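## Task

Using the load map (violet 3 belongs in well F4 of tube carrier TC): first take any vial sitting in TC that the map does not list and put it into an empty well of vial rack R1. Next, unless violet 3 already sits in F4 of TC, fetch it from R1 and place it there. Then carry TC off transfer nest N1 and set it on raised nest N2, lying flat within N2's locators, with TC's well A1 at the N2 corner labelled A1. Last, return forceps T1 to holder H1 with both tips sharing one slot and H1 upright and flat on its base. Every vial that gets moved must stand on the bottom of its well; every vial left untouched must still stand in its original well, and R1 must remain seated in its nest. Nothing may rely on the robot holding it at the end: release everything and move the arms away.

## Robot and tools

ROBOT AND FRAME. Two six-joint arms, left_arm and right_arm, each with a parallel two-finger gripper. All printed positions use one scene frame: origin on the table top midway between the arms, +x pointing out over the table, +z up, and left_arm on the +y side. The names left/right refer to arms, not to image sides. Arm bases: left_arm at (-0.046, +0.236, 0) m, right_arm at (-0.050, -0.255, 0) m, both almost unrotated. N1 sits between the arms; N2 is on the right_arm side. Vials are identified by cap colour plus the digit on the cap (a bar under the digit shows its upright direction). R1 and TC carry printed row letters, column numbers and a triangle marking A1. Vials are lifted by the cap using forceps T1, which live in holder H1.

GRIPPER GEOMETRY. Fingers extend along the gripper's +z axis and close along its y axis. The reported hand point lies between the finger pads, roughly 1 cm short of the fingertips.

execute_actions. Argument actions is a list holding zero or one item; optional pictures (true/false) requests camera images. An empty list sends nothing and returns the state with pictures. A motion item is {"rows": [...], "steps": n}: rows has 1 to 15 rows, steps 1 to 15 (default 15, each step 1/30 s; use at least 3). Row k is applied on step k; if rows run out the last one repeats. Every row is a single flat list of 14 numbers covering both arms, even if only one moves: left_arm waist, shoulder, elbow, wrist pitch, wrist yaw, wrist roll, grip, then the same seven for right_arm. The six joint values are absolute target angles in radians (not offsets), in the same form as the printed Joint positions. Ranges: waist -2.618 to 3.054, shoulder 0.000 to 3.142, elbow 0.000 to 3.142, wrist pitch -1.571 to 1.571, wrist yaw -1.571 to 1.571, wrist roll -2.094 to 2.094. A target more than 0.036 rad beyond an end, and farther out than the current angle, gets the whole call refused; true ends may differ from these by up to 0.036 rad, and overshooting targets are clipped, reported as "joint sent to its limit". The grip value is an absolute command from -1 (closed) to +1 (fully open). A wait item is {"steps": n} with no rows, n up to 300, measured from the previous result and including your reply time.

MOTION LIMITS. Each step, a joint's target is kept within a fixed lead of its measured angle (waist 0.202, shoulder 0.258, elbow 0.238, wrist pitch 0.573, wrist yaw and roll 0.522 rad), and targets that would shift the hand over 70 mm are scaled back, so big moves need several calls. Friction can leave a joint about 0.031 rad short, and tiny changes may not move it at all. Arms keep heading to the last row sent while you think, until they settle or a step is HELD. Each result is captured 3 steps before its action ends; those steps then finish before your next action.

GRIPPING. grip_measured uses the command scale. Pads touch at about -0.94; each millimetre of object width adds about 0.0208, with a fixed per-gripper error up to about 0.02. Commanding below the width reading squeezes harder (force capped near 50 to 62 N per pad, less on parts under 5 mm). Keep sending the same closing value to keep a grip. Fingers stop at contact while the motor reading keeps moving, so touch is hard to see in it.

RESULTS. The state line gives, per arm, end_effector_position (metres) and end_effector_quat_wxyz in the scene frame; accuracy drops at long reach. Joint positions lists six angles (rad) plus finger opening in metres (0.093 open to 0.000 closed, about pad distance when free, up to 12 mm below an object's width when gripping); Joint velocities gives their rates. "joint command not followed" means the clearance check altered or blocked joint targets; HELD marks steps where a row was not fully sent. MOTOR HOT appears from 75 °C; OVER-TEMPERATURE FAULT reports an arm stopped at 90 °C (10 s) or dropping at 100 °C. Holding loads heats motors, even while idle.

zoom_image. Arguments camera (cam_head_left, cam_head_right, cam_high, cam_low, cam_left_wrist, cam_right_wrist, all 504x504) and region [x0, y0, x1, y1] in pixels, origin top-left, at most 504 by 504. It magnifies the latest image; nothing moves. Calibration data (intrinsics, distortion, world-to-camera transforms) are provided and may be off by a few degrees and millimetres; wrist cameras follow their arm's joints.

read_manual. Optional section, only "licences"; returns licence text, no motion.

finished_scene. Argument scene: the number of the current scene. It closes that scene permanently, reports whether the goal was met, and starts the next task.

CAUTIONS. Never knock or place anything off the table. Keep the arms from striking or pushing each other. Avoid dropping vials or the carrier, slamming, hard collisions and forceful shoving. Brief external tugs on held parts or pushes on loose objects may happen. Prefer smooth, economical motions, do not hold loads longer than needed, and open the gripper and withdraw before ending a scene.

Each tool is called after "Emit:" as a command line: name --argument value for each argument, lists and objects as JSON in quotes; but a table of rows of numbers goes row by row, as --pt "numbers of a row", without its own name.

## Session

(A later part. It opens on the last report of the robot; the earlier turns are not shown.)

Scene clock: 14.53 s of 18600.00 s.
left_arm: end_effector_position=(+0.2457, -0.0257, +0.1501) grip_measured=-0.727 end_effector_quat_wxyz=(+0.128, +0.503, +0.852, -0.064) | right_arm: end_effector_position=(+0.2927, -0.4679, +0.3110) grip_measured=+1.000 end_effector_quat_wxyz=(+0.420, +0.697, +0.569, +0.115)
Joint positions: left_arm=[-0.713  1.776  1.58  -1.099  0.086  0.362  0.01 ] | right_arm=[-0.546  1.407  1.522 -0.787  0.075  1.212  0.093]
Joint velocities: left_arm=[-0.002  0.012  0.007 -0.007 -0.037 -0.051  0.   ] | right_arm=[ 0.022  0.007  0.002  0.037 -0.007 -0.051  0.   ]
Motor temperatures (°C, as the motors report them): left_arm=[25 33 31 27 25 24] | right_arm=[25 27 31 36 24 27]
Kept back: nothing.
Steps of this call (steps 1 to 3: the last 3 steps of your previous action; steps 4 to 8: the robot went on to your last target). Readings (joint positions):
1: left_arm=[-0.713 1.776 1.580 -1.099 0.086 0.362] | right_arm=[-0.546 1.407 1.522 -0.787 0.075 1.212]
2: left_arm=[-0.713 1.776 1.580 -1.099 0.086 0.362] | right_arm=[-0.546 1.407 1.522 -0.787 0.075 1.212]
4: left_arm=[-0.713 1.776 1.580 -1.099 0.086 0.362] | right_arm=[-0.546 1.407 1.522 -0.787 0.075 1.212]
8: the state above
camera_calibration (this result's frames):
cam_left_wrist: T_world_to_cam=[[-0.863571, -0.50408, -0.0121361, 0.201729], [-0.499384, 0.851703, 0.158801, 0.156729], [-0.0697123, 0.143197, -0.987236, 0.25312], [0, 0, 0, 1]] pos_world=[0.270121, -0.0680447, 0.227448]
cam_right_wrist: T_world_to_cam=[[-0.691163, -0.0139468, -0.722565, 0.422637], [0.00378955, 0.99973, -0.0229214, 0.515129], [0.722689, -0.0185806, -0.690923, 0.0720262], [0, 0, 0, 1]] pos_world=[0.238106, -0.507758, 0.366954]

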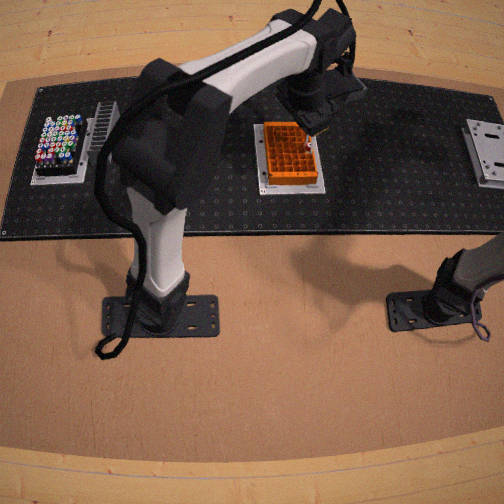

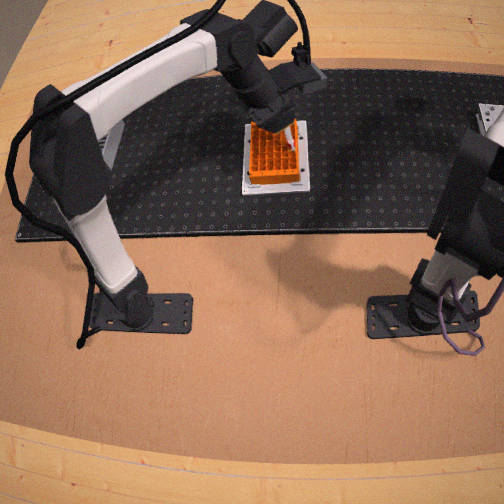

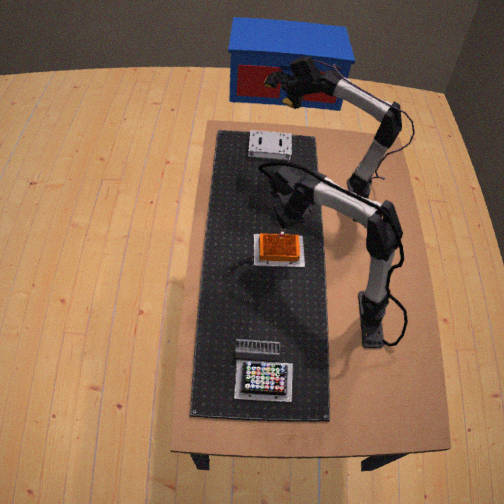

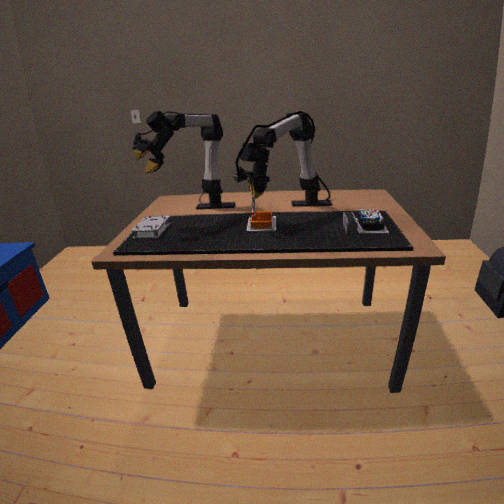

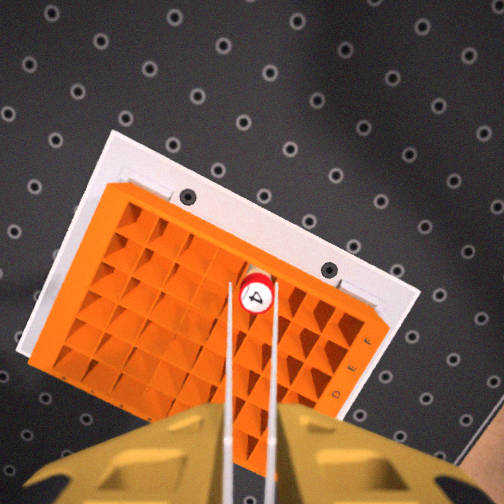

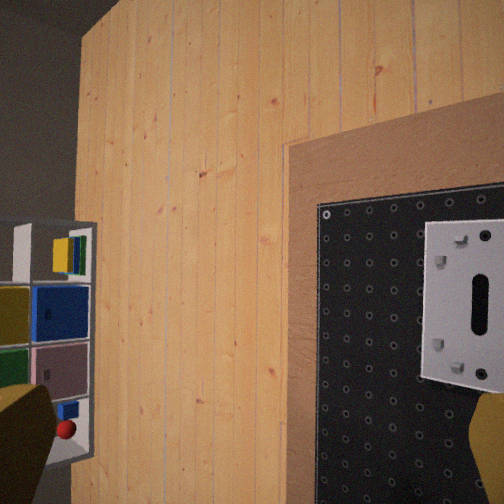

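Emit:
execute_actions --actions '[{"rows":[[-0.705,1.77,1.58,-1.09,0.09,0.36,-0.86,-0.546,1.407,1.522,-0.787,0.075,1.212,1]],"steps":12}]'

Emit:
execute_actions --actions '[{"rows":[[-0.705,1.77,1.60,-1.125,0.09,0.36,-0.86,-0.546,1.407,1.522,-0.787,0.075,1.212,1],[-0.705,1.77,1.61,-1.135,0.09,0.36,-0.86,-0.546,1.407,1.522,-0.787,0.075,1.212,1],[-0.705,1.77,1.62,-1.145,0.09,0.36,-0.86,-0.546,1.407,1.522,-0.787,0.075,1.212,1],[-0.705,1.77,1.63,-1.155,0.09,0.36,-0.86,-0.546,1.407,1.522,-0.787,0.075,1.212,1],[-0.705,1.77,1.64,-1.165,0.09,0.36,-0.86,-0.546,1.407,1.522,-0.787,0.075,1.212,1],[-0.705,1.77,1.65,-1.175,0.09,0.36,-0.86,-0.546,1.407,1.522,-0.787,0.075,1.212,1],[-0.705,1.77,1.66,-1.185,0.09,0.36,-0.86,-0.546,1.407,1.522,-0.787,0.075,1.212,1],[-0.705,1.77,1.67,-1.195,0.09,0.36,-0.86,-0.546,1.407,1.522,-0.787,0.075,1.212,1],[-0.705,1.77,1.68,-1.205,0.09,0.36,-0.86,-0.546,1.407,1.522,-0.787,0.075,1.212,1],[-0.705,1.77,1.69,-1.215,0.09,0.36,-0.86,-0.546,1.407,1.522,-0.787,0.075,1.212,1],[-0.705,1.77,1.70,-1.225,0.09,0.36,-0.86,-0.546,1.407,1.522,-0.787,0.075,1.212,1],[-0.705,1.77,1.71,-1.23,0.09,0.36,-0.86,-0.546,1.407,1.522,-0.787,0.075,1.212,1],[-0.705,1.77,1.72,-1.235,0.09,0.36,-0.86,-0.546,1.407,1.522,-0.787,0.075,1.212,1],[-0.705,1.77,1.73,-1.24,0.09,0.36,-0.86,-0.546,1.407,1.522,-0.787,0.075,1.212,1],[-0.705,1.77,1.74,-1.245,0.09,0.36,-0.86,-0.546,1.407,1.522,-0.787,0.075,1.212,1]],"steps":15}]'

Emit:
execute_actions --actions '[{"steps":12}]' --pictures true

Scene clock: 15.23 s of 18600.00 s.
left_arm: end_effector_position=(+0.2457, -0.0259, +0.1502) grip_measured=-0.850 end_effector_quat_wxyz=(+0.128, +0.503, +0.852, -0.065) | right_arm: end_effector_position=(+0.2927, -0.4679, +0.3110) grip_measured=+1.000 end_effector_quat_wxyz=(+0.420, +0.697, +0.569, +0.115)
Joint positions: left_arm=[-0.713  1.776  1.58  -1.099  0.087  0.362  0.004] | right_arm=[-0.546  1.407  1.522 -0.787  0.075  1.212  0.093]
Joint velocities: left_arm=[-0.007 -0.002 -0.017  0.037  0.022 -0.022 -0.001] | right_arm=[-0.002  0.002  0.002  0.037 -0.037 -0.066  0.   ]
Motor temperatures (°C, as the motors report them): left_arm=[25 34 31 27 25 24] | right_arm=[25 27 31 36 24 27]
Steps of this call (steps 1 to 12: the robot went on to your last target; steps 13 to 21: the first 9 steps of this action). Readings (joint positions):
13: left_arm=[-0.713 1.776 1.580 -1.099 0.086 0.362] | right_arm=[-0.546 1.407 1.522 -0.787 0.075 1.212]
14: left_arm=[-0.713 1.776 1.580 -1.099 0.086 0.362] | right_arm=[-0.546 1.407 1.522 -0.787 0.075 1.212]
16: left_arm=[-0.713 1.776 1.580 -1.099 0.087 0.362] | right_arm=[-0.546 1.407 1.522 -0.787 0.075 1.212]
20: left_arm=[-0.713 1.776 1.580 -1.099 0.087 0.362] | right_arm=[-0.546 1.407 1.522 -0.787 0.075 1.212]
21: the state above

Scene clock: 15.73 s of 18600.00 s.
left_arm: end_effector_position=(+0.2447, -0.0251, +0.1731) grip_measured=-0.850 end_effector_quat_wxyz=(+0.130, +0.503, +0.852, -0.065) | right_arm: end_effector_position=(+0.2927, -0.4679, +0.3110) grip_measured=+1.000 end_effector_quat_wxyz=(+0.420, +0.697, +0.569, +0.115)
Joint positions: left_arm=[-0.713  1.776  1.67  -1.186  0.087  0.362  0.004] | right_arm=[-0.546  1.407  1.522 -0.787  0.075  1.212  0.093]
Joint velocities: left_arm=[-0.012  0.002  0.295 -0.271  0.022 -0.037 -0.   ] | right_arm=[-0.002  0.007 -0.012  0.022  0.007  0.037  0.   ]
Motor temperatures (°C, as the motors report them): left_arm=[25 34 31 27 25 24] | right_arm=[25 27 31 36 24 27]
Steps of this call (steps 1 to 3: the last 3 steps of your previous action; steps 4 to 15: the first 12 steps of this action). Readings (joint positions):
4: left_arm=[-0.713 1.776 1.580 -1.101 0.087 0.362] | right_arm=[-0.546 1.407 1.522 -0.787 0.075 1.212]
5: left_arm=[-0.713 1.776 1.580 -1.104 0.087 0.362] | right_arm=[-0.546 1.407 1.522 -0.787 0.075 1.212]
7: left_arm=[-0.713 1.776 1.590 -1.116 0.087 0.362] | right_arm=[-0.546 1.407 1.522 -0.787 0.075 1.212]
11: left_arm=[-0.713 1.776 1.630 -1.148 0.087 0.362] | right_arm=[-0.546 1.407 1.522 -0.787 0.075 1.212]
15: the state above

Scene clock: 16.13 s of 18600.00 s.
left_arm: end_effector_position=(+0.2446, -0.0250, +0.1862) grip_measured=-0.850 end_effector_quat_wxyz=(+0.134, +0.503, +0.851, -0.066) | right_arm: end_effector_position=(+0.2927, -0.4679, +0.3110) grip_measured=+1.000 end_effector_quat_wxyz=(+0.420, +0.697, +0.569, +0.115)
Joint positions: left_arm=[-0.713  1.776  1.72  -1.228  0.087  0.362  0.004] | right_arm=[-0.546  1.407  1.522 -0.787  0.075  1.212  0.093]
Joint velocities: left_arm=[-0.002 -0.017  0.007 -0.022  0.007 -0.066 -0.001] | right_arm=[ 0.007 -0.002 -0.012 -0.037 -0.007  0.095  0.   ]
Motor temperatures (°C, as the motors report them): left_arm=[25 34 31 27 25 24] | right_arm=[25 27 31 36 24 27]
Kept back: nothing.
Steps of this call (steps 1 to 3: the last 3 steps of your previous action; steps 4 to 12: the robot went on to your last target). Readings (joint positions):
1: left_arm=[-0.713 1.776 1.680 -1.194 0.087 0.362] | right_arm=[-0.546 1.407 1.522 -0.787 0.075 1.212]
2: left_arm=[-0.713 1.776 1.690 -1.202 0.087 0.362] | right_arm=[-0.546 1.407 1.522 -0.787 0.075 1.212]
4: left_arm=[-0.713 1.776 1.708 -1.214 0.087 0.362] | right_arm=[-0.546 1.407 1.522 -0.787 0.075 1.212]
8: left_arm=[-0.713 1.776 1.720 -1.220 0.087 0.362] | right_arm=[-0.546 1.407 1.522 -0.787 0.075 1.212]
12: the state above
camera_calibration (this result's frames):
cam_left_wrist: T_world_to_cam=[[-0.863617, -0.503921, -0.015152, 0.202125], [-0.500399, 0.853148, 0.147443, 0.15228], [-0.0613729, 0.134916, -0.988954, 0.286616], [0, 0, 0, 1]] pos_world=[0.26835, -0.066731, 0.26406]
cam_right_wrist: T_world_to_cam=[[-0.691163, -0.0139468, -0.722565, 0.422637], [0.00378955, 0.99973, -0.0229214, 0.515129], [0.722689, -0.0185806, -0.690923, 0.0720262], [0, 0, 0, 1]] pos_world=[0.238106, -0.507758, 0.366954]

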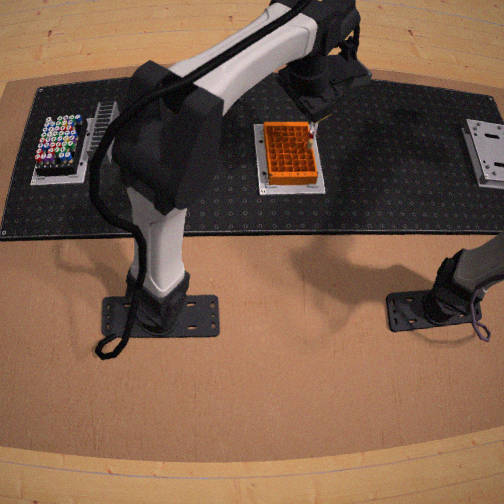

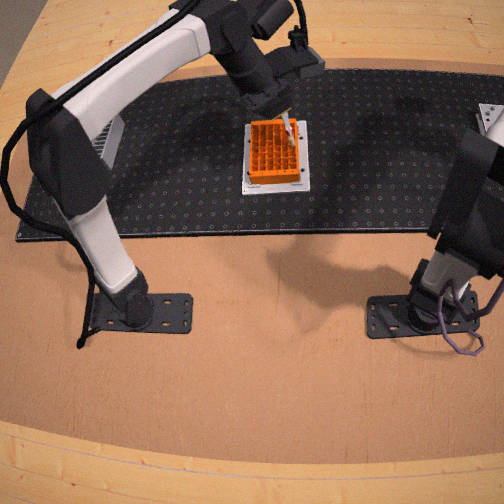

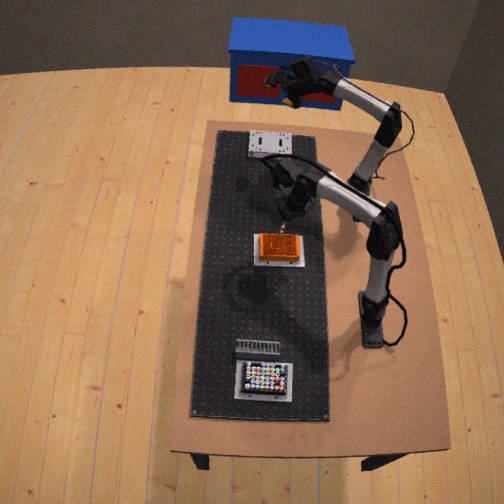

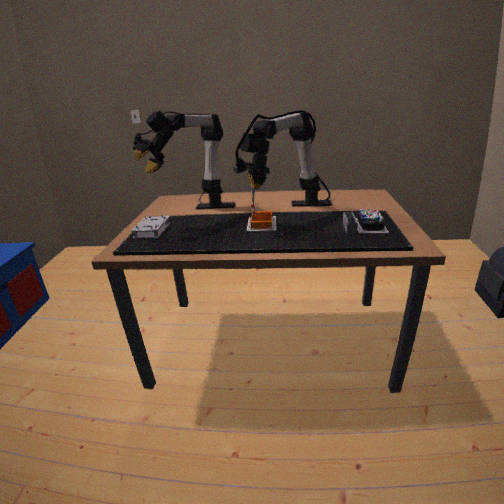

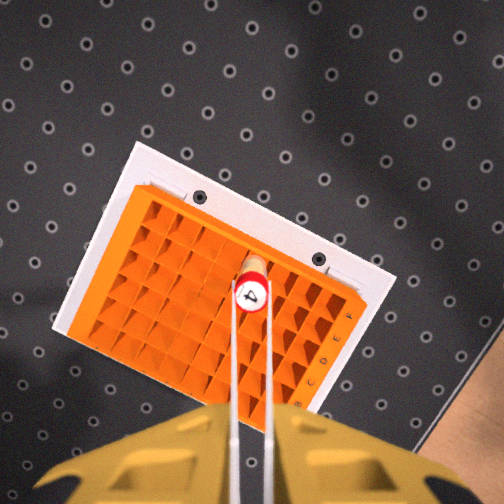

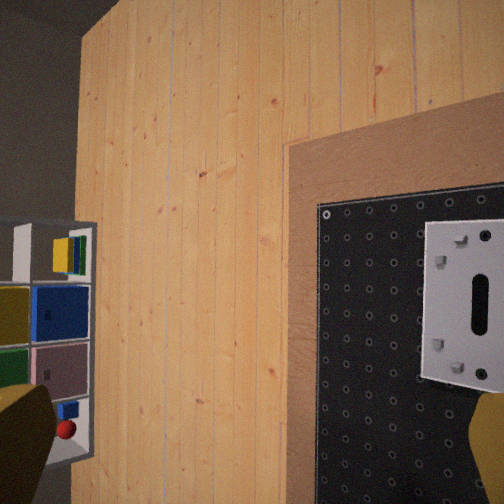

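Emit:
execute_actions --actions '[{"rows":[[-0.705,1.79,1.78,-1.27,0.09,0.36,-0.86,-0.546,1.407,1.522,-0.787,0.075,1.212,1],[-0.70,1.80,1.81,-1.29,0.08,0.32,-0.86,-0.546,1.407,1.522,-0.787,0.075,1.212,1],[-0.68,1.81,1.84,-1.31,0.07,0.28,-0.86,-0.546,1.407,1.522,-0.787,0.075,1.212,1],[-0.65,1.82,1.87,-1.33,0.06,0.24,-0.86,-0.546,1.407,1.522,-0.787,0.075,1.212,1],[-0.61,1.83,1.90,-1.35,0.05,0.2,-0.86,-0.546,1.407,1.522,-0.787,0.075,1.212,1],[-0.57,1.84,1.93,-1.37,0.04,0.16,-0.86,-0.546,1.407,1.522,-0.787,0.075,1.212,1],[-0.53,1.85,1.95,-1.39,0.03,0.12,-0.86,-0.546,1.407,1.522,-0.787,0.075,1.212,1],[-0.49,1.86,1.965,-1.40,0.02,0.08,-0.86,-0.546,1.407,1.522,-0.787,0.075,1.212,1],[-0.45,1.87,1.965,-1.40,0.01,0.04,-0.86,-0.546,1.407,1.522,-0.787,0.075,1.212,1],[-0.41,1.87,1.965,-1.40,0,0,-0.86,-0.546,1.407,1.522,-0.787,0.075,1.212,1],[-0.37,1.87,1.965,-1.40,-0.01,-0.04,-0.86,-0.546,1.407,1.522,-0.787,0.075,1.212,1],[-0.33,1.87,1.965,-1.40,-0.02,-0.08,-0.86,-0.546,1.407,1.522,-0.787,0.075,1.212,1],[-0.29,1.87,1.965,-1.40,-0.03,-0.12,-0.86,-0.546,1.407,1.522,-0.787,0.075,1.212,1],[-0.25,1.87,1.965,-1.40,-0.04,-0.16,-0.86,-0.546,1.407,1.522,-0.787,0.075,1.212,1],[-0.21,1.87,1.965,-1.40,-0.05,-0.2,-0.86,-0.546,1.407,1.522,-0.787,0.075,1.212,1]],"steps":15}]'

Emit:
execute_actions --actions '[{"rows":[[-0.16,1.87,1.965,-1.40,-0.06,-0.24,-0.86,-0.546,1.407,1.522,-0.787,0.075,1.212,1],[-0.11,1.87,1.965,-1.40,-0.07,-0.28,-0.86,-0.546,1.407,1.522,-0.787,0.075,1.212,1],[-0.06,1.87,1.965,-1.40,-0.08,-0.32,-0.86,-0.546,1.407,1.522,-0.787,0.075,1.212,1],[-0.01,1.87,1.965,-1.40,-0.09,-0.367,-0.86,-0.546,1.407,1.522,-0.787,0.075,1.212,1],[0.04,1.87,1.965,-1.40,-0.09,-0.367,-0.86,-0.546,1.407,1.522,-0.787,0.075,1.212,1],[0.09,1.87,1.965,-1.40,-0.09,-0.367,-0.86,-0.546,1.407,1.522,-0.787,0.075,1.212,1],[0.14,1.87,1.965,-1.40,-0.09,-0.367,-0.86,-0.546,1.407,1.522,-0.787,0.075,1.212,1],[0.19,1.87,1.965,-1.40,-0.09,-0.367,-0.86,-0.546,1.407,1.522,-0.787,0.075,1.212,1],[0.24,1.87,1.965,-1.40,-0.09,-0.367,-0.86,-0.546,1.407,1.522,-0.787,0.075,1.212,1],[0.28,1.87,1.965,-1.40,-0.09,-0.367,-0.86,-0.546,1.407,1.522,-0.787,0.075,1.212,1],[0.32,1.87,1.965,-1.40,-0.09,-0.367,-0.86,-0.546,1.407,1.522,-0.787,0.075,1.212,1],[0.36,1.87,1.965,-1.40,-0.09,-0.367,-0.86,-0.546,1.407,1.522,-0.787,0.075,1.212,1],[0.39,1.87,1.965,-1.40,-0.09,-0.367,-0.86,-0.546,1.407,1.522,-0.787,0.075,1.212,1],[0.415,1.87,1.965,-1.40,-0.09,-0.367,-0.86,-0.546,1.407,1.522,-0.787,0.075,1.212,1],[0.43,1.87,1.965,-1.40,-0.09,-0.367,-0.86,-0.546,1.407,1.522,-0.787,0.075,1.212,1]],"steps":15}]'

Emit:
execute_actions --actions '[{"steps":20}]' --pictures true

Emit:
zoom_image --camera "cam_left_wrist" --region '[130, 150, 380, 400]'

Scene clock: 17.23 s of 18600.00 s.
left_arm: end_effector_position=(+0.3289, +0.0752, +0.2229) grip_measured=-0.850 end_effector_quat_wxyz=(+0.160, +0.233, +0.958, -0.042) | right_arm: end_effector_position=(+0.2927, -0.4679, +0.3110) grip_measured=+1.000 end_effector_quat_wxyz=(+0.420, +0.697, +0.569, +0.115)
Joint positions: left_arm=[-0.41   1.846  1.948 -1.342  0.034  0.081  0.004] | right_arm=[-0.546  1.407  1.522 -0.787  0.075  1.212  0.093]
Joint velocities: left_arm=[ 1.272  0.12   0.002 -0.212 -0.33  -1.106  0.001] | right_arm=[-0.012  0.007  0.002 -0.007 -0.022  0.066  0.   ]
Motor temperatures (°C, as the motors report them): left_arm=[25 34 32 27 25 24] | right_arm=[25 27 31 36 24 27]
Steps of this call (steps 1 to 21: the robot went on to your last target; steps 22 to 33: the first 12 steps of this action). Readings (joint positions):
22: left_arm=[-0.713 1.778 1.726 -1.238 0.087 0.362] | right_arm=[-0.546 1.407 1.522 -0.787 0.075 1.212]
23: left_arm=[-0.713 1.783 1.742 -1.251 0.087 0.357] | right_arm=[-0.546 1.407 1.522 -0.787 0.075 1.212]
25: left_arm=[-0.705 1.797 1.794 -1.276 0.087 0.328] | right_arm=[-0.546 1.407 1.522 -0.787 0.075 1.212]
29: left_arm=[-0.595 1.828 1.912 -1.321 0.074 0.221] | right_arm=[-0.546 1.407 1.522 -0.787 0.075 1.212]
33: the state above

Scene clock: 17.73 s of 18600.00 s.
left_arm: end_effector_position=(+0.3339, +0.3702, +0.2139) grip_measured=-0.850 end_effector_quat_wxyz=(+0.141, -0.317, +0.937, +0.036) | right_arm: end_effector_position=(+0.2927, -0.4679, +0.3110) grip_measured=+1.000 end_effector_quat_wxyz=(+0.420, +0.697, +0.569, +0.115)
Joint positions: left_arm=[ 0.288  1.865  1.948 -1.372 -0.076 -0.333  0.004] | right_arm=[-0.546  1.407  1.522 -0.787  0.075  1.212  0.093]
Joint velocities: left_arm=[ 1.223 -0.012 -0.002  0.022 -0.139 -0.242  0.   ] | right_arm=[-0.007 -0.007 -0.002 -0.022 -0.007 -0.051  0.   ]
Motor temperatures (°C, as the motors report them): left_arm=[25 34 32 27 25 24] | right_arm=[25 27 31 36 24 27]
Steps of this call (steps 1 to 3: the last 3 steps of your previous action; steps 4 to 15: the first 12 steps of this action). Readings (joint positions):
4: left_arm=[-0.243 1.862 1.948 -1.363 -0.009 -0.071] | right_arm=[-0.546 1.407 1.522 -0.787 0.075 1.212]
5: left_arm=[-0.202 1.864 1.948 -1.366 -0.018 -0.109] | right_arm=[-0.546 1.407 1.522 -0.787 0.075 1.212]
7: left_arm=[-0.112 1.865 1.948 -1.370 -0.035 -0.188] | right_arm=[-0.546 1.407 1.522 -0.787 0.075 1.212]
11: left_arm=[0.092 1.865 1.948 -1.371 -0.061 -0.291] | right_arm=[-0.546 1.407 1.522 -0.787 0.075 1.212]
15: the state above

Scene clock: 18.40 s of 18600.00 s.
left_arm: end_effector_position=(+0.3047, +0.4271, +0.2132) grip_measured=-0.850 end_effector_quat_wxyz=(+0.131, -0.401, +0.905, +0.053) | right_arm: end_effector_position=(+0.2927, -0.4679, +0.3110) grip_measured=+1.000 end_effector_quat_wxyz=(+0.420, +0.697, +0.569, +0.115)
Joint positions: left_arm=[ 0.44   1.865  1.948 -1.387 -0.094 -0.362  0.004] | right_arm=[-0.546  1.407  1.522 -0.787  0.075  1.212  0.093]
Joint velocities: left_arm=[ 0.007 -0.002 -0.012 -0.037 -0.081 -0.037 -0.   ] | right_arm=[-0.002 -0.007 -0.022 -0.022  0.022 -0.037  0.   ]
Motor temperatures (°C, as the motors report them): left_arm=[25 34 32 27 25 24] | right_arm=[25 28 31 36 24 27]
Kept back: nothing.
Steps of this call (steps 1 to 3: the last 3 steps of your previous action; steps 4 to 20: the robot went on to your last target). Readings (joint positions):
1: left_arm=[0.330 1.865 1.948 -1.373 -0.079 -0.340] | right_arm=[-0.546 1.407 1.522 -0.787 0.075 1.212]
2: left_arm=[0.366 1.865 1.948 -1.374 -0.082 -0.345] | right_arm=[-0.546 1.407 1.522 -0.787 0.075 1.212]
4: left_arm=[0.420 1.865 1.948 -1.377 -0.088 -0.351] | right_arm=[-0.546 1.407 1.522 -0.787 0.075 1.212]
8: left_arm=[0.441 1.865 1.948 -1.384 -0.094 -0.359] | right_arm=[-0.546 1.407 1.522 -0.787 0.075 1.212]
20: the state above
camera_calibration (this result's frames):
cam_left_wrist: T_world_to_cam=[[0.754926, -0.655621, 0.0157598, 0.0472808], [-0.648805, -0.743142, 0.163681, 0.516188], [-0.0956011, -0.133792, -0.986387, 0.380663], [0, 0, 0, 1]] pos_world=[0.335604, 0.46553, 0.290246]
cam_right_wrist: T_world_to_cam=[[-0.691163, -0.0139468, -0.722565, 0.422637], [0.00378955, 0.99973, -0.0229214, 0.515129], [0.722689, -0.0185806, -0.690923, 0.0720262], [0, 0, 0, 1]] pos_world=[0.238106, -0.507758, 0.366954]

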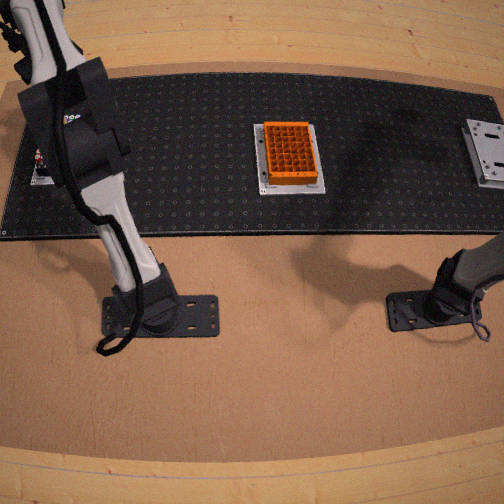

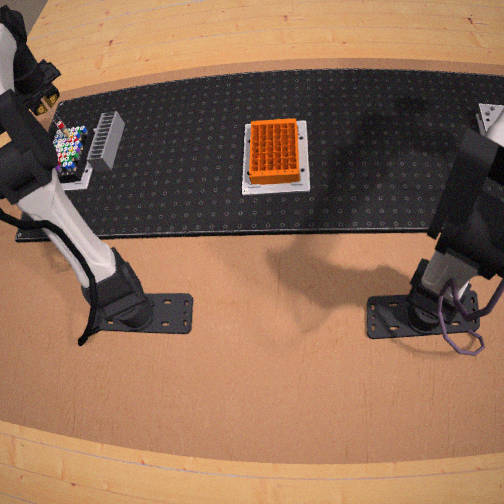

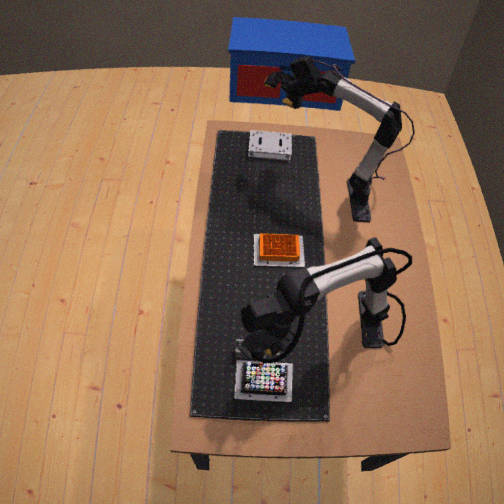

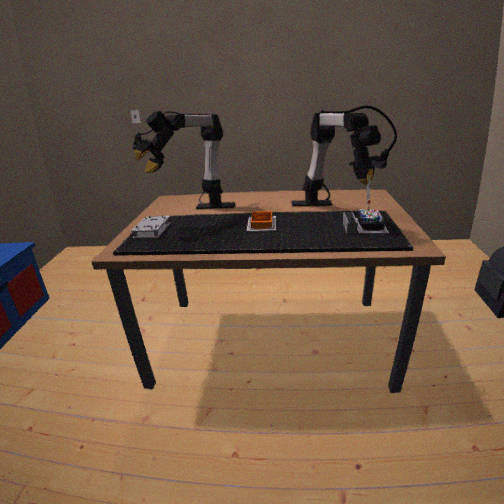

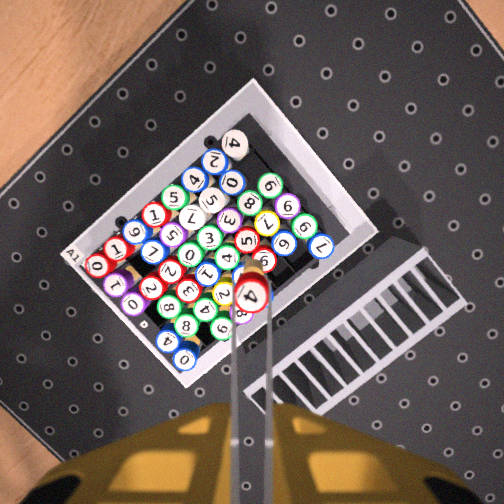

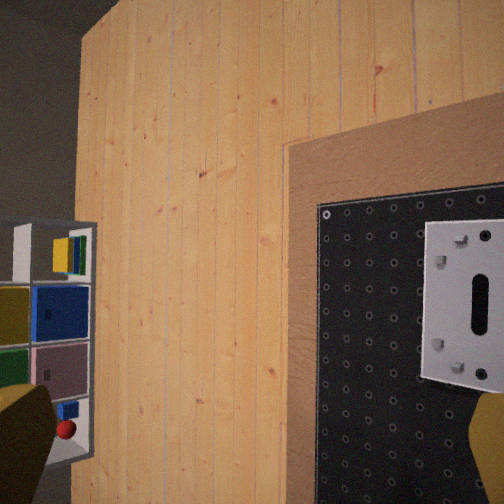

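Region (130, 150, 380, 400) of cam_left_wrist's 504x504 image, scaled by 2.016, with more detail than that image has.

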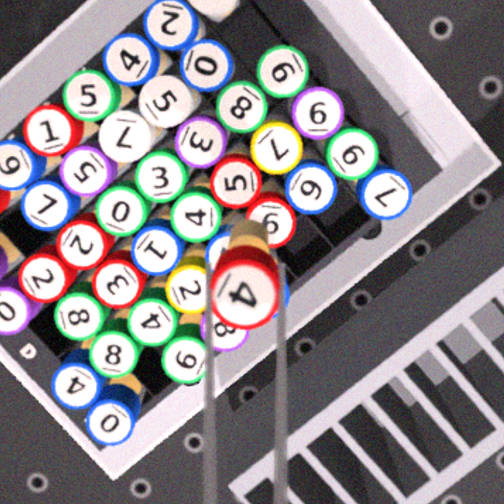

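Emit:
execute_actions --actions '[{"rows":[[0.40,1.865,1.95,-1.39,-0.128,-0.367,-0.86,-0.546,1.407,1.522,-0.787,0.075,1.212,1],[0.38,1.865,1.95,-1.39,-0.128,-0.367,-0.86,-0.546,1.407,1.522,-0.787,0.075,1.212,1],[0.365,1.865,1.95,-1.39,-0.128,-0.367,-0.86,-0.546,1.407,1.522,-0.787,0.075,1.212,1]],"steps":15}]'

Emit:
execute_actions --actions '[{"steps":10}]' --pictures true

Emit:
zoom_image --camera "cam_left_wrist" --region '[130, 150, 380, 400]'

Scene clock: 19.07 s of 18600.00 s.
left_arm: end_effector_position=(+0.3163, +0.4043, +0.2136) grip_measured=-0.850 end_effector_quat_wxyz=(+0.132, -0.369, +0.918, +0.059) | right_arm: end_effector_position=(+0.2927, -0.4679, +0.3110) grip_measured=+1.000 end_effector_quat_wxyz=(+0.420, +0.697, +0.569, +0.115)
Joint positions: left_arm=[ 0.367  1.865  1.948 -1.387 -0.116 -0.363  0.004] | right_arm=[-0.546  1.407  1.522 -0.787  0.075  1.212  0.093]
Joint velocities: left_arm=[-0.002 -0.002 -0.012  0.037  0.037  0.037 -0.   ] | right_arm=[-0.007  0.002 -0.007  0.051 -0.022 -0.007  0.   ]
Motor temperatures (°C, as the motors report them): left_arm=[25 34 32 27 25 24] | right_arm=[25 28 32 36 24 27]
Steps of this call (steps 1 to 8: the robot went on to your last target; steps 9 to 20: the first 12 steps of this action). Readings (joint positions):
9: left_arm=[0.438 1.865 1.948 -1.387 -0.098 -0.362] | right_arm=[-0.546 1.407 1.522 -0.787 0.075 1.212]
10: left_arm=[0.431 1.865 1.948 -1.387 -0.105 -0.362] | right_arm=[-0.546 1.407 1.522 -0.787 0.075 1.212]
12: left_arm=[0.405 1.865 1.948 -1.387 -0.113 -0.363] | right_arm=[-0.546 1.407 1.522 -0.787 0.075 1.212]
16: left_arm=[0.367 1.865 1.948 -1.387 -0.114 -0.363] | right_arm=[-0.546 1.407 1.522 -0.787 0.075 1.212]
20: the state above

Scene clock: 19.40 s of 18600.00 s.
left_arm: end_effector_position=(+0.3162, +0.4046, +0.2136) grip_measured=-0.850 end_effector_quat_wxyz=(+0.132, -0.370, +0.918, +0.060) | right_arm: end_effector_position=(+0.2927, -0.4679, +0.3110) grip_measured=+1.000 end_effector_quat_wxyz=(+0.420, +0.697, +0.569, +0.115)
Joint positions: left_arm=[ 0.367  1.865  1.948 -1.387 -0.118 -0.363  0.004] | right_arm=[-0.546  1.407  1.522 -0.787  0.075  1.212  0.093]
Joint velocities: left_arm=[ 0.007 -0.012 -0.002 -0.022 -0.037  0.007  0.001] | right_arm=[-0.002 -0.017  0.007  0.007 -0.037  0.007  0.   ]
Motor temperatures (°C, as the motors report them): left_arm=[25 34 32 27 25 24] | right_arm=[25 28 32 36 24 27]
Kept back: nothing.
Steps of this call (steps 1 to 3: the last 3 steps of your previous action; steps 4 to 10: the robot went on to your last target). Readings (joint positions):
1: left_arm=[0.367 1.865 1.948 -1.387 -0.117 -0.363] | right_arm=[-0.546 1.407 1.522 -0.787 0.075 1.212]
2: left_arm=[0.367 1.865 1.948 -1.387 -0.117 -0.363] | right_arm=[-0.546 1.407 1.522 -0.787 0.075 1.212]
4: left_arm=[0.367 1.865 1.948 -1.387 -0.117 -0.363] | right_arm=[-0.546 1.407 1.522 -0.787 0.075 1.212]
8: left_arm=[0.367 1.865 1.948 -1.387 -0.118 -0.363] | right_arm=[-0.546 1.407 1.522 -0.787 0.075 1.212]
10: the state above
camera_calibration (this result's frames):
cam_left_wrist: T_world_to_cam=[[0.70997, -0.704212, -0.00538331, 0.0622583], [-0.69514, -0.702007, 0.154812, 0.506723], [-0.112799, -0.106169, -0.987929, 0.373744], [0, 0, 0, 1]] pos_world=[0.3502, 0.439247, 0.291121]
cam_right_wrist: T_world_to_cam=[[-0.691163, -0.0139468, -0.722565, 0.422637], [0.00378955, 0.99973, -0.0229214, 0.515129], [0.722689, -0.0185806, -0.690923, 0.0720262], [0, 0, 0, 1]] pos_world=[0.238106, -0.507758, 0.366954]

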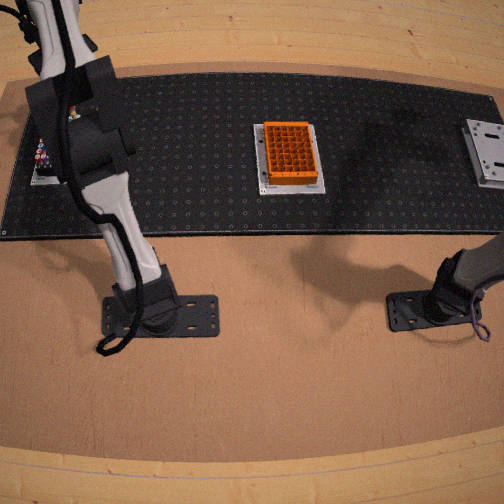

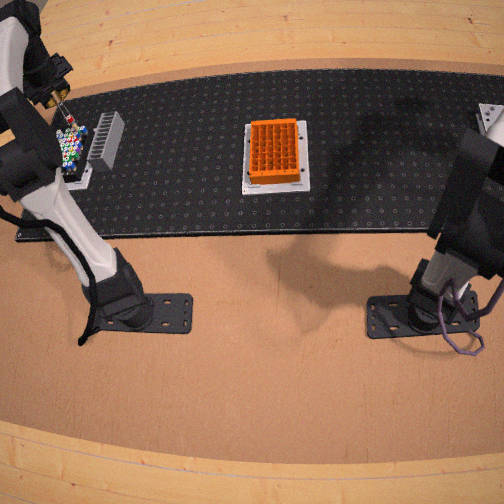

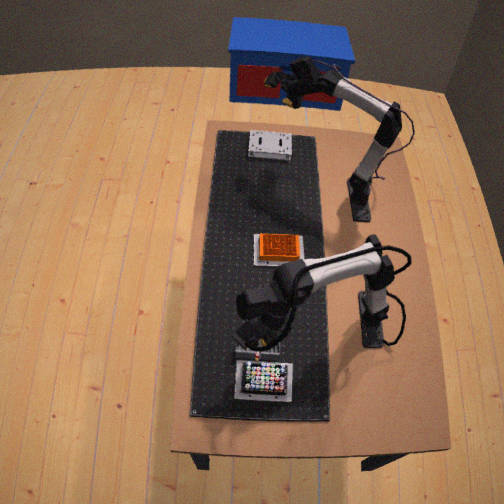

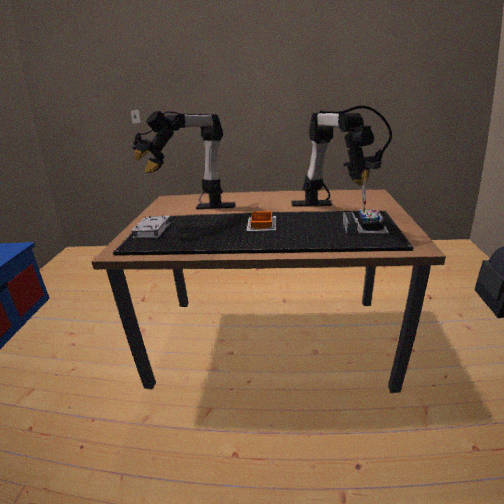

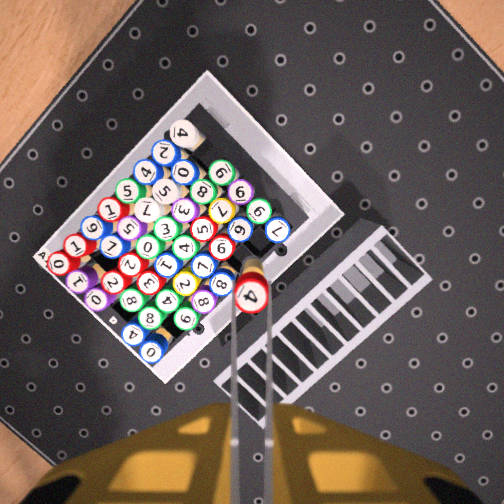

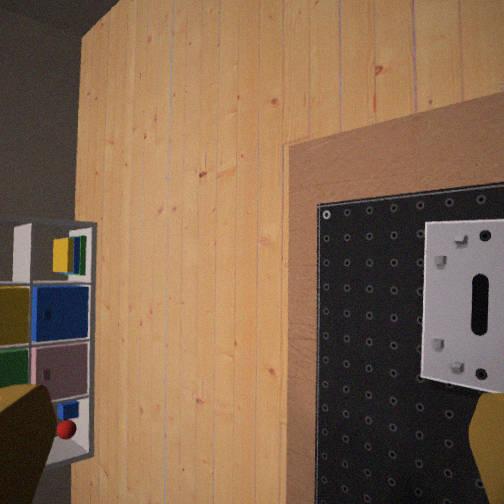

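Region (130, 150, 380, 400) of cam_left_wrist's 504x504 image, scaled by 2.016, with more detail than that image has.

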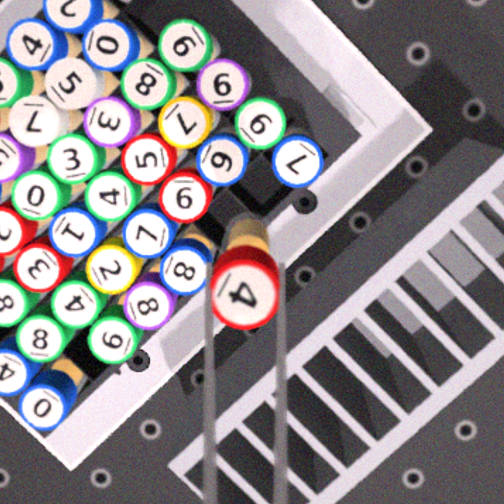

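Emit:
execute_actions --actions '[{"rows":[[0.365,1.895,1.90,-1.308,-0.128,-0.367,-0.86,-0.546,1.407,1.522,-0.787,0.075,1.212,1]],"steps":15}]'

Emit:
execute_actions --actions '[{"steps":12}]' --pictures true

Emit:
zoom_image --camera "cam_left_wrist" --region '[170, 190, 338, 358]'

Scene clock: 19.93 s of 18600.00 s.
left_arm: end_effector_position=(+0.3239, +0.4080, +0.1967) grip_measured=-0.850 end_effector_quat_wxyz=(+0.128, -0.370, +0.918, +0.060) | right_arm: end_effector_position=(+0.2927, -0.4679, +0.3110) grip_measured=+1.000 end_effector_quat_wxyz=(+0.420, +0.697, +0.569, +0.115)
Joint positions: left_arm=[ 0.367  1.888  1.91  -1.334 -0.119 -0.363  0.004] | right_arm=[-0.546  1.407  1.522 -0.787  0.075  1.212  0.093]
Joint velocities: left_arm=[ 0.007 -0.002 -0.002  0.095 -0.037 -0.022  0.   ] | right_arm=[ 0.002 -0.002  0.002  0.037  0.022 -0.022  0.   ]
Motor temperatures (°C, as the motors report them): left_arm=[25 34 32 27 25 24] | right_arm=[25 28 32 36 24 27]
Steps of this call (steps 1 to 4: the robot went on to your last target; steps 5 to 16: the first 12 steps of this action). Readings (joint positions):
5: left_arm=[0.367 1.865 1.942 -1.379 -0.118 -0.363] | right_arm=[-0.546 1.407 1.522 -0.787 0.075 1.212]
6: left_arm=[0.367 1.865 1.935 -1.369 -0.119 -0.363] | right_arm=[-0.546 1.407 1.522 -0.787 0.075 1.212]
8: left_arm=[0.367 1.873 1.921 -1.354 -0.119 -0.363] | right_arm=[-0.546 1.407 1.522 -0.787 0.075 1.212]
12: left_arm=[0.367 1.887 1.911 -1.341 -0.119 -0.363] | right_arm=[-0.546 1.407 1.522 -0.787 0.075 1.212]
16: the state above

Scene clock: 20.33 s of 18600.00 s.
left_arm: end_effector_position=(+0.3247, +0.4083, +0.1969) grip_measured=-0.850 end_effector_quat_wxyz=(+0.130, -0.370, +0.918, +0.061) | right_arm: end_effector_position=(+0.2927, -0.4679, +0.3110) grip_measured=+1.000 end_effector_quat_wxyz=(+0.420, +0.697, +0.569, +0.115)
Joint positions: left_arm=[ 0.367  1.888  1.91  -1.33  -0.119 -0.363  0.004] | right_arm=[-0.546  1.407  1.522 -0.787  0.075  1.212  0.093]
Joint velocities: left_arm=[ 0.012  0.007 -0.012 -0.022  0.007  0.007 -0.   ] | right_arm=[ 0.002  0.007 -0.002 -0.022  0.037 -0.051  0.   ]
Motor temperatures (°C, as the motors report them): left_arm=[25 34 32 27 25 24] | right_arm=[25 28 32 37 24 27]
Kept back: nothing.
Steps of this call (steps 1 to 3: the last 3 steps of your previous action; steps 4 to 12: the robot went on to your last target). Readings (joint positions):
1: left_arm=[0.367 1.888 1.910 -1.333 -0.119 -0.363] | right_arm=[-0.546 1.407 1.522 -0.787 0.075 1.212]
2: left_arm=[0.367 1.888 1.910 -1.333 -0.119 -0.363] | right_arm=[-0.546 1.407 1.522 -0.787 0.075 1.212]
4: left_arm=[0.367 1.888 1.910 -1.331 -0.119 -0.363] | right_arm=[-0.546 1.407 1.522 -0.787 0.075 1.212]
8: left_arm=[0.367 1.888 1.910 -1.330 -0.119 -0.363] | right_arm=[-0.546 1.407 1.522 -0.787 0.075 1.212]
12: the state above
camera_calibration (this result's frames):
cam_left_wrist: T_world_to_cam=[[0.710155, -0.704002, -0.00789429, 0.0590557], [-0.694312, -0.70215, 0.157848, 0.517009], [-0.116668, -0.106615, -0.987432, 0.359955], [0, 0, 0, 1]] pos_world=[0.359022, 0.44297, 0.274288]
cam_right_wrist: T_world_to_cam=[[-0.691163, -0.0139468, -0.722565, 0.422637], [0.00378955, 0.99973, -0.0229214, 0.515129], [0.722689, -0.0185806, -0.690923, 0.0720262], [0, 0, 0, 1]] pos_world=[0.238106, -0.507758, 0.366954]

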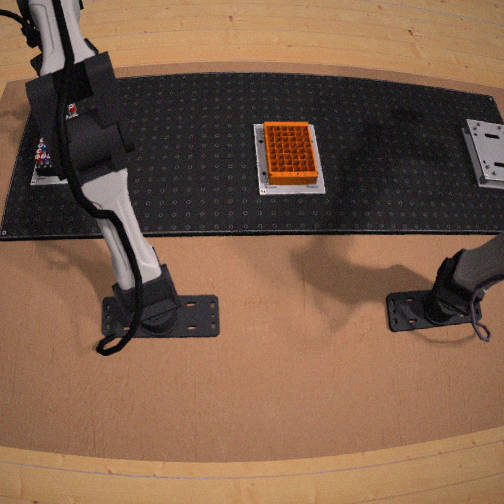

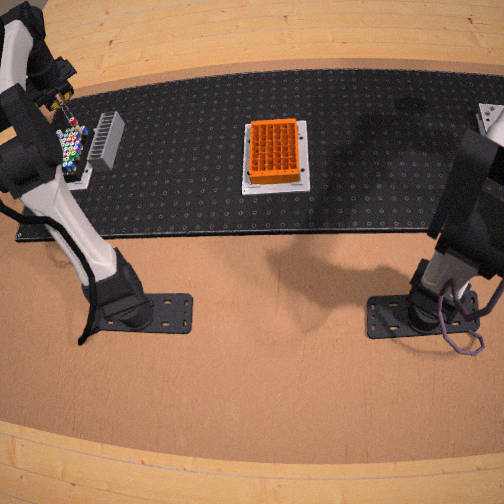

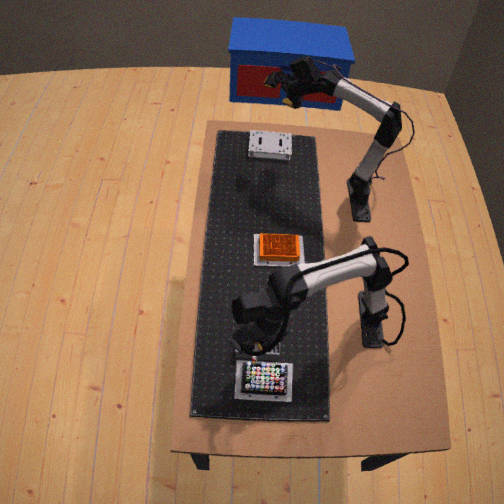

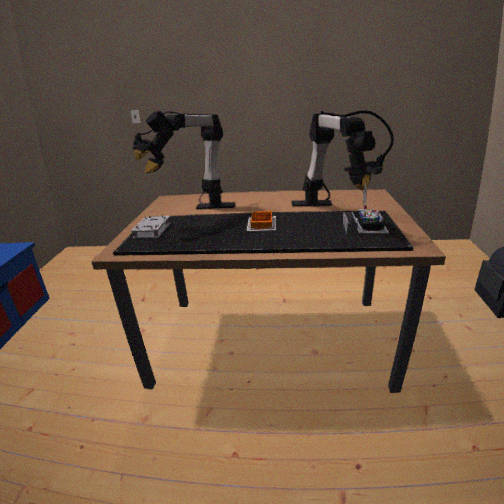

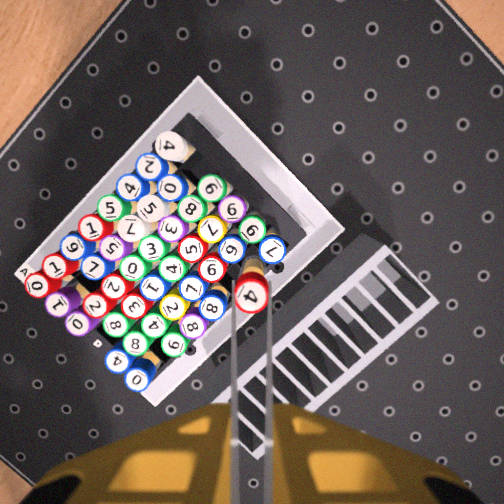

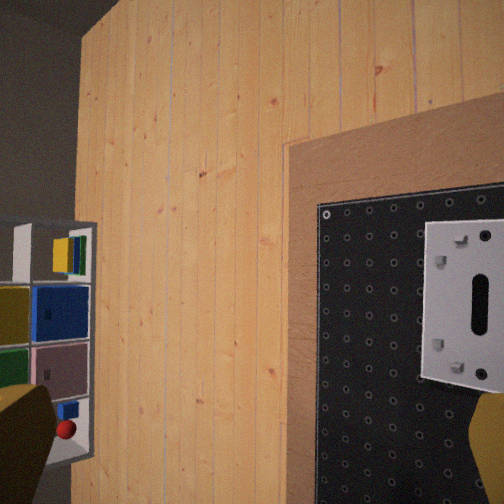

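Region (170, 190, 338, 358) of cam_left_wrist's 504x504 image, scaled by 3.000, with more detail than that image has.

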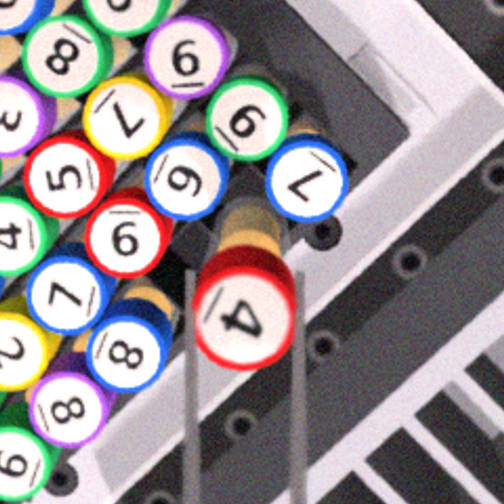

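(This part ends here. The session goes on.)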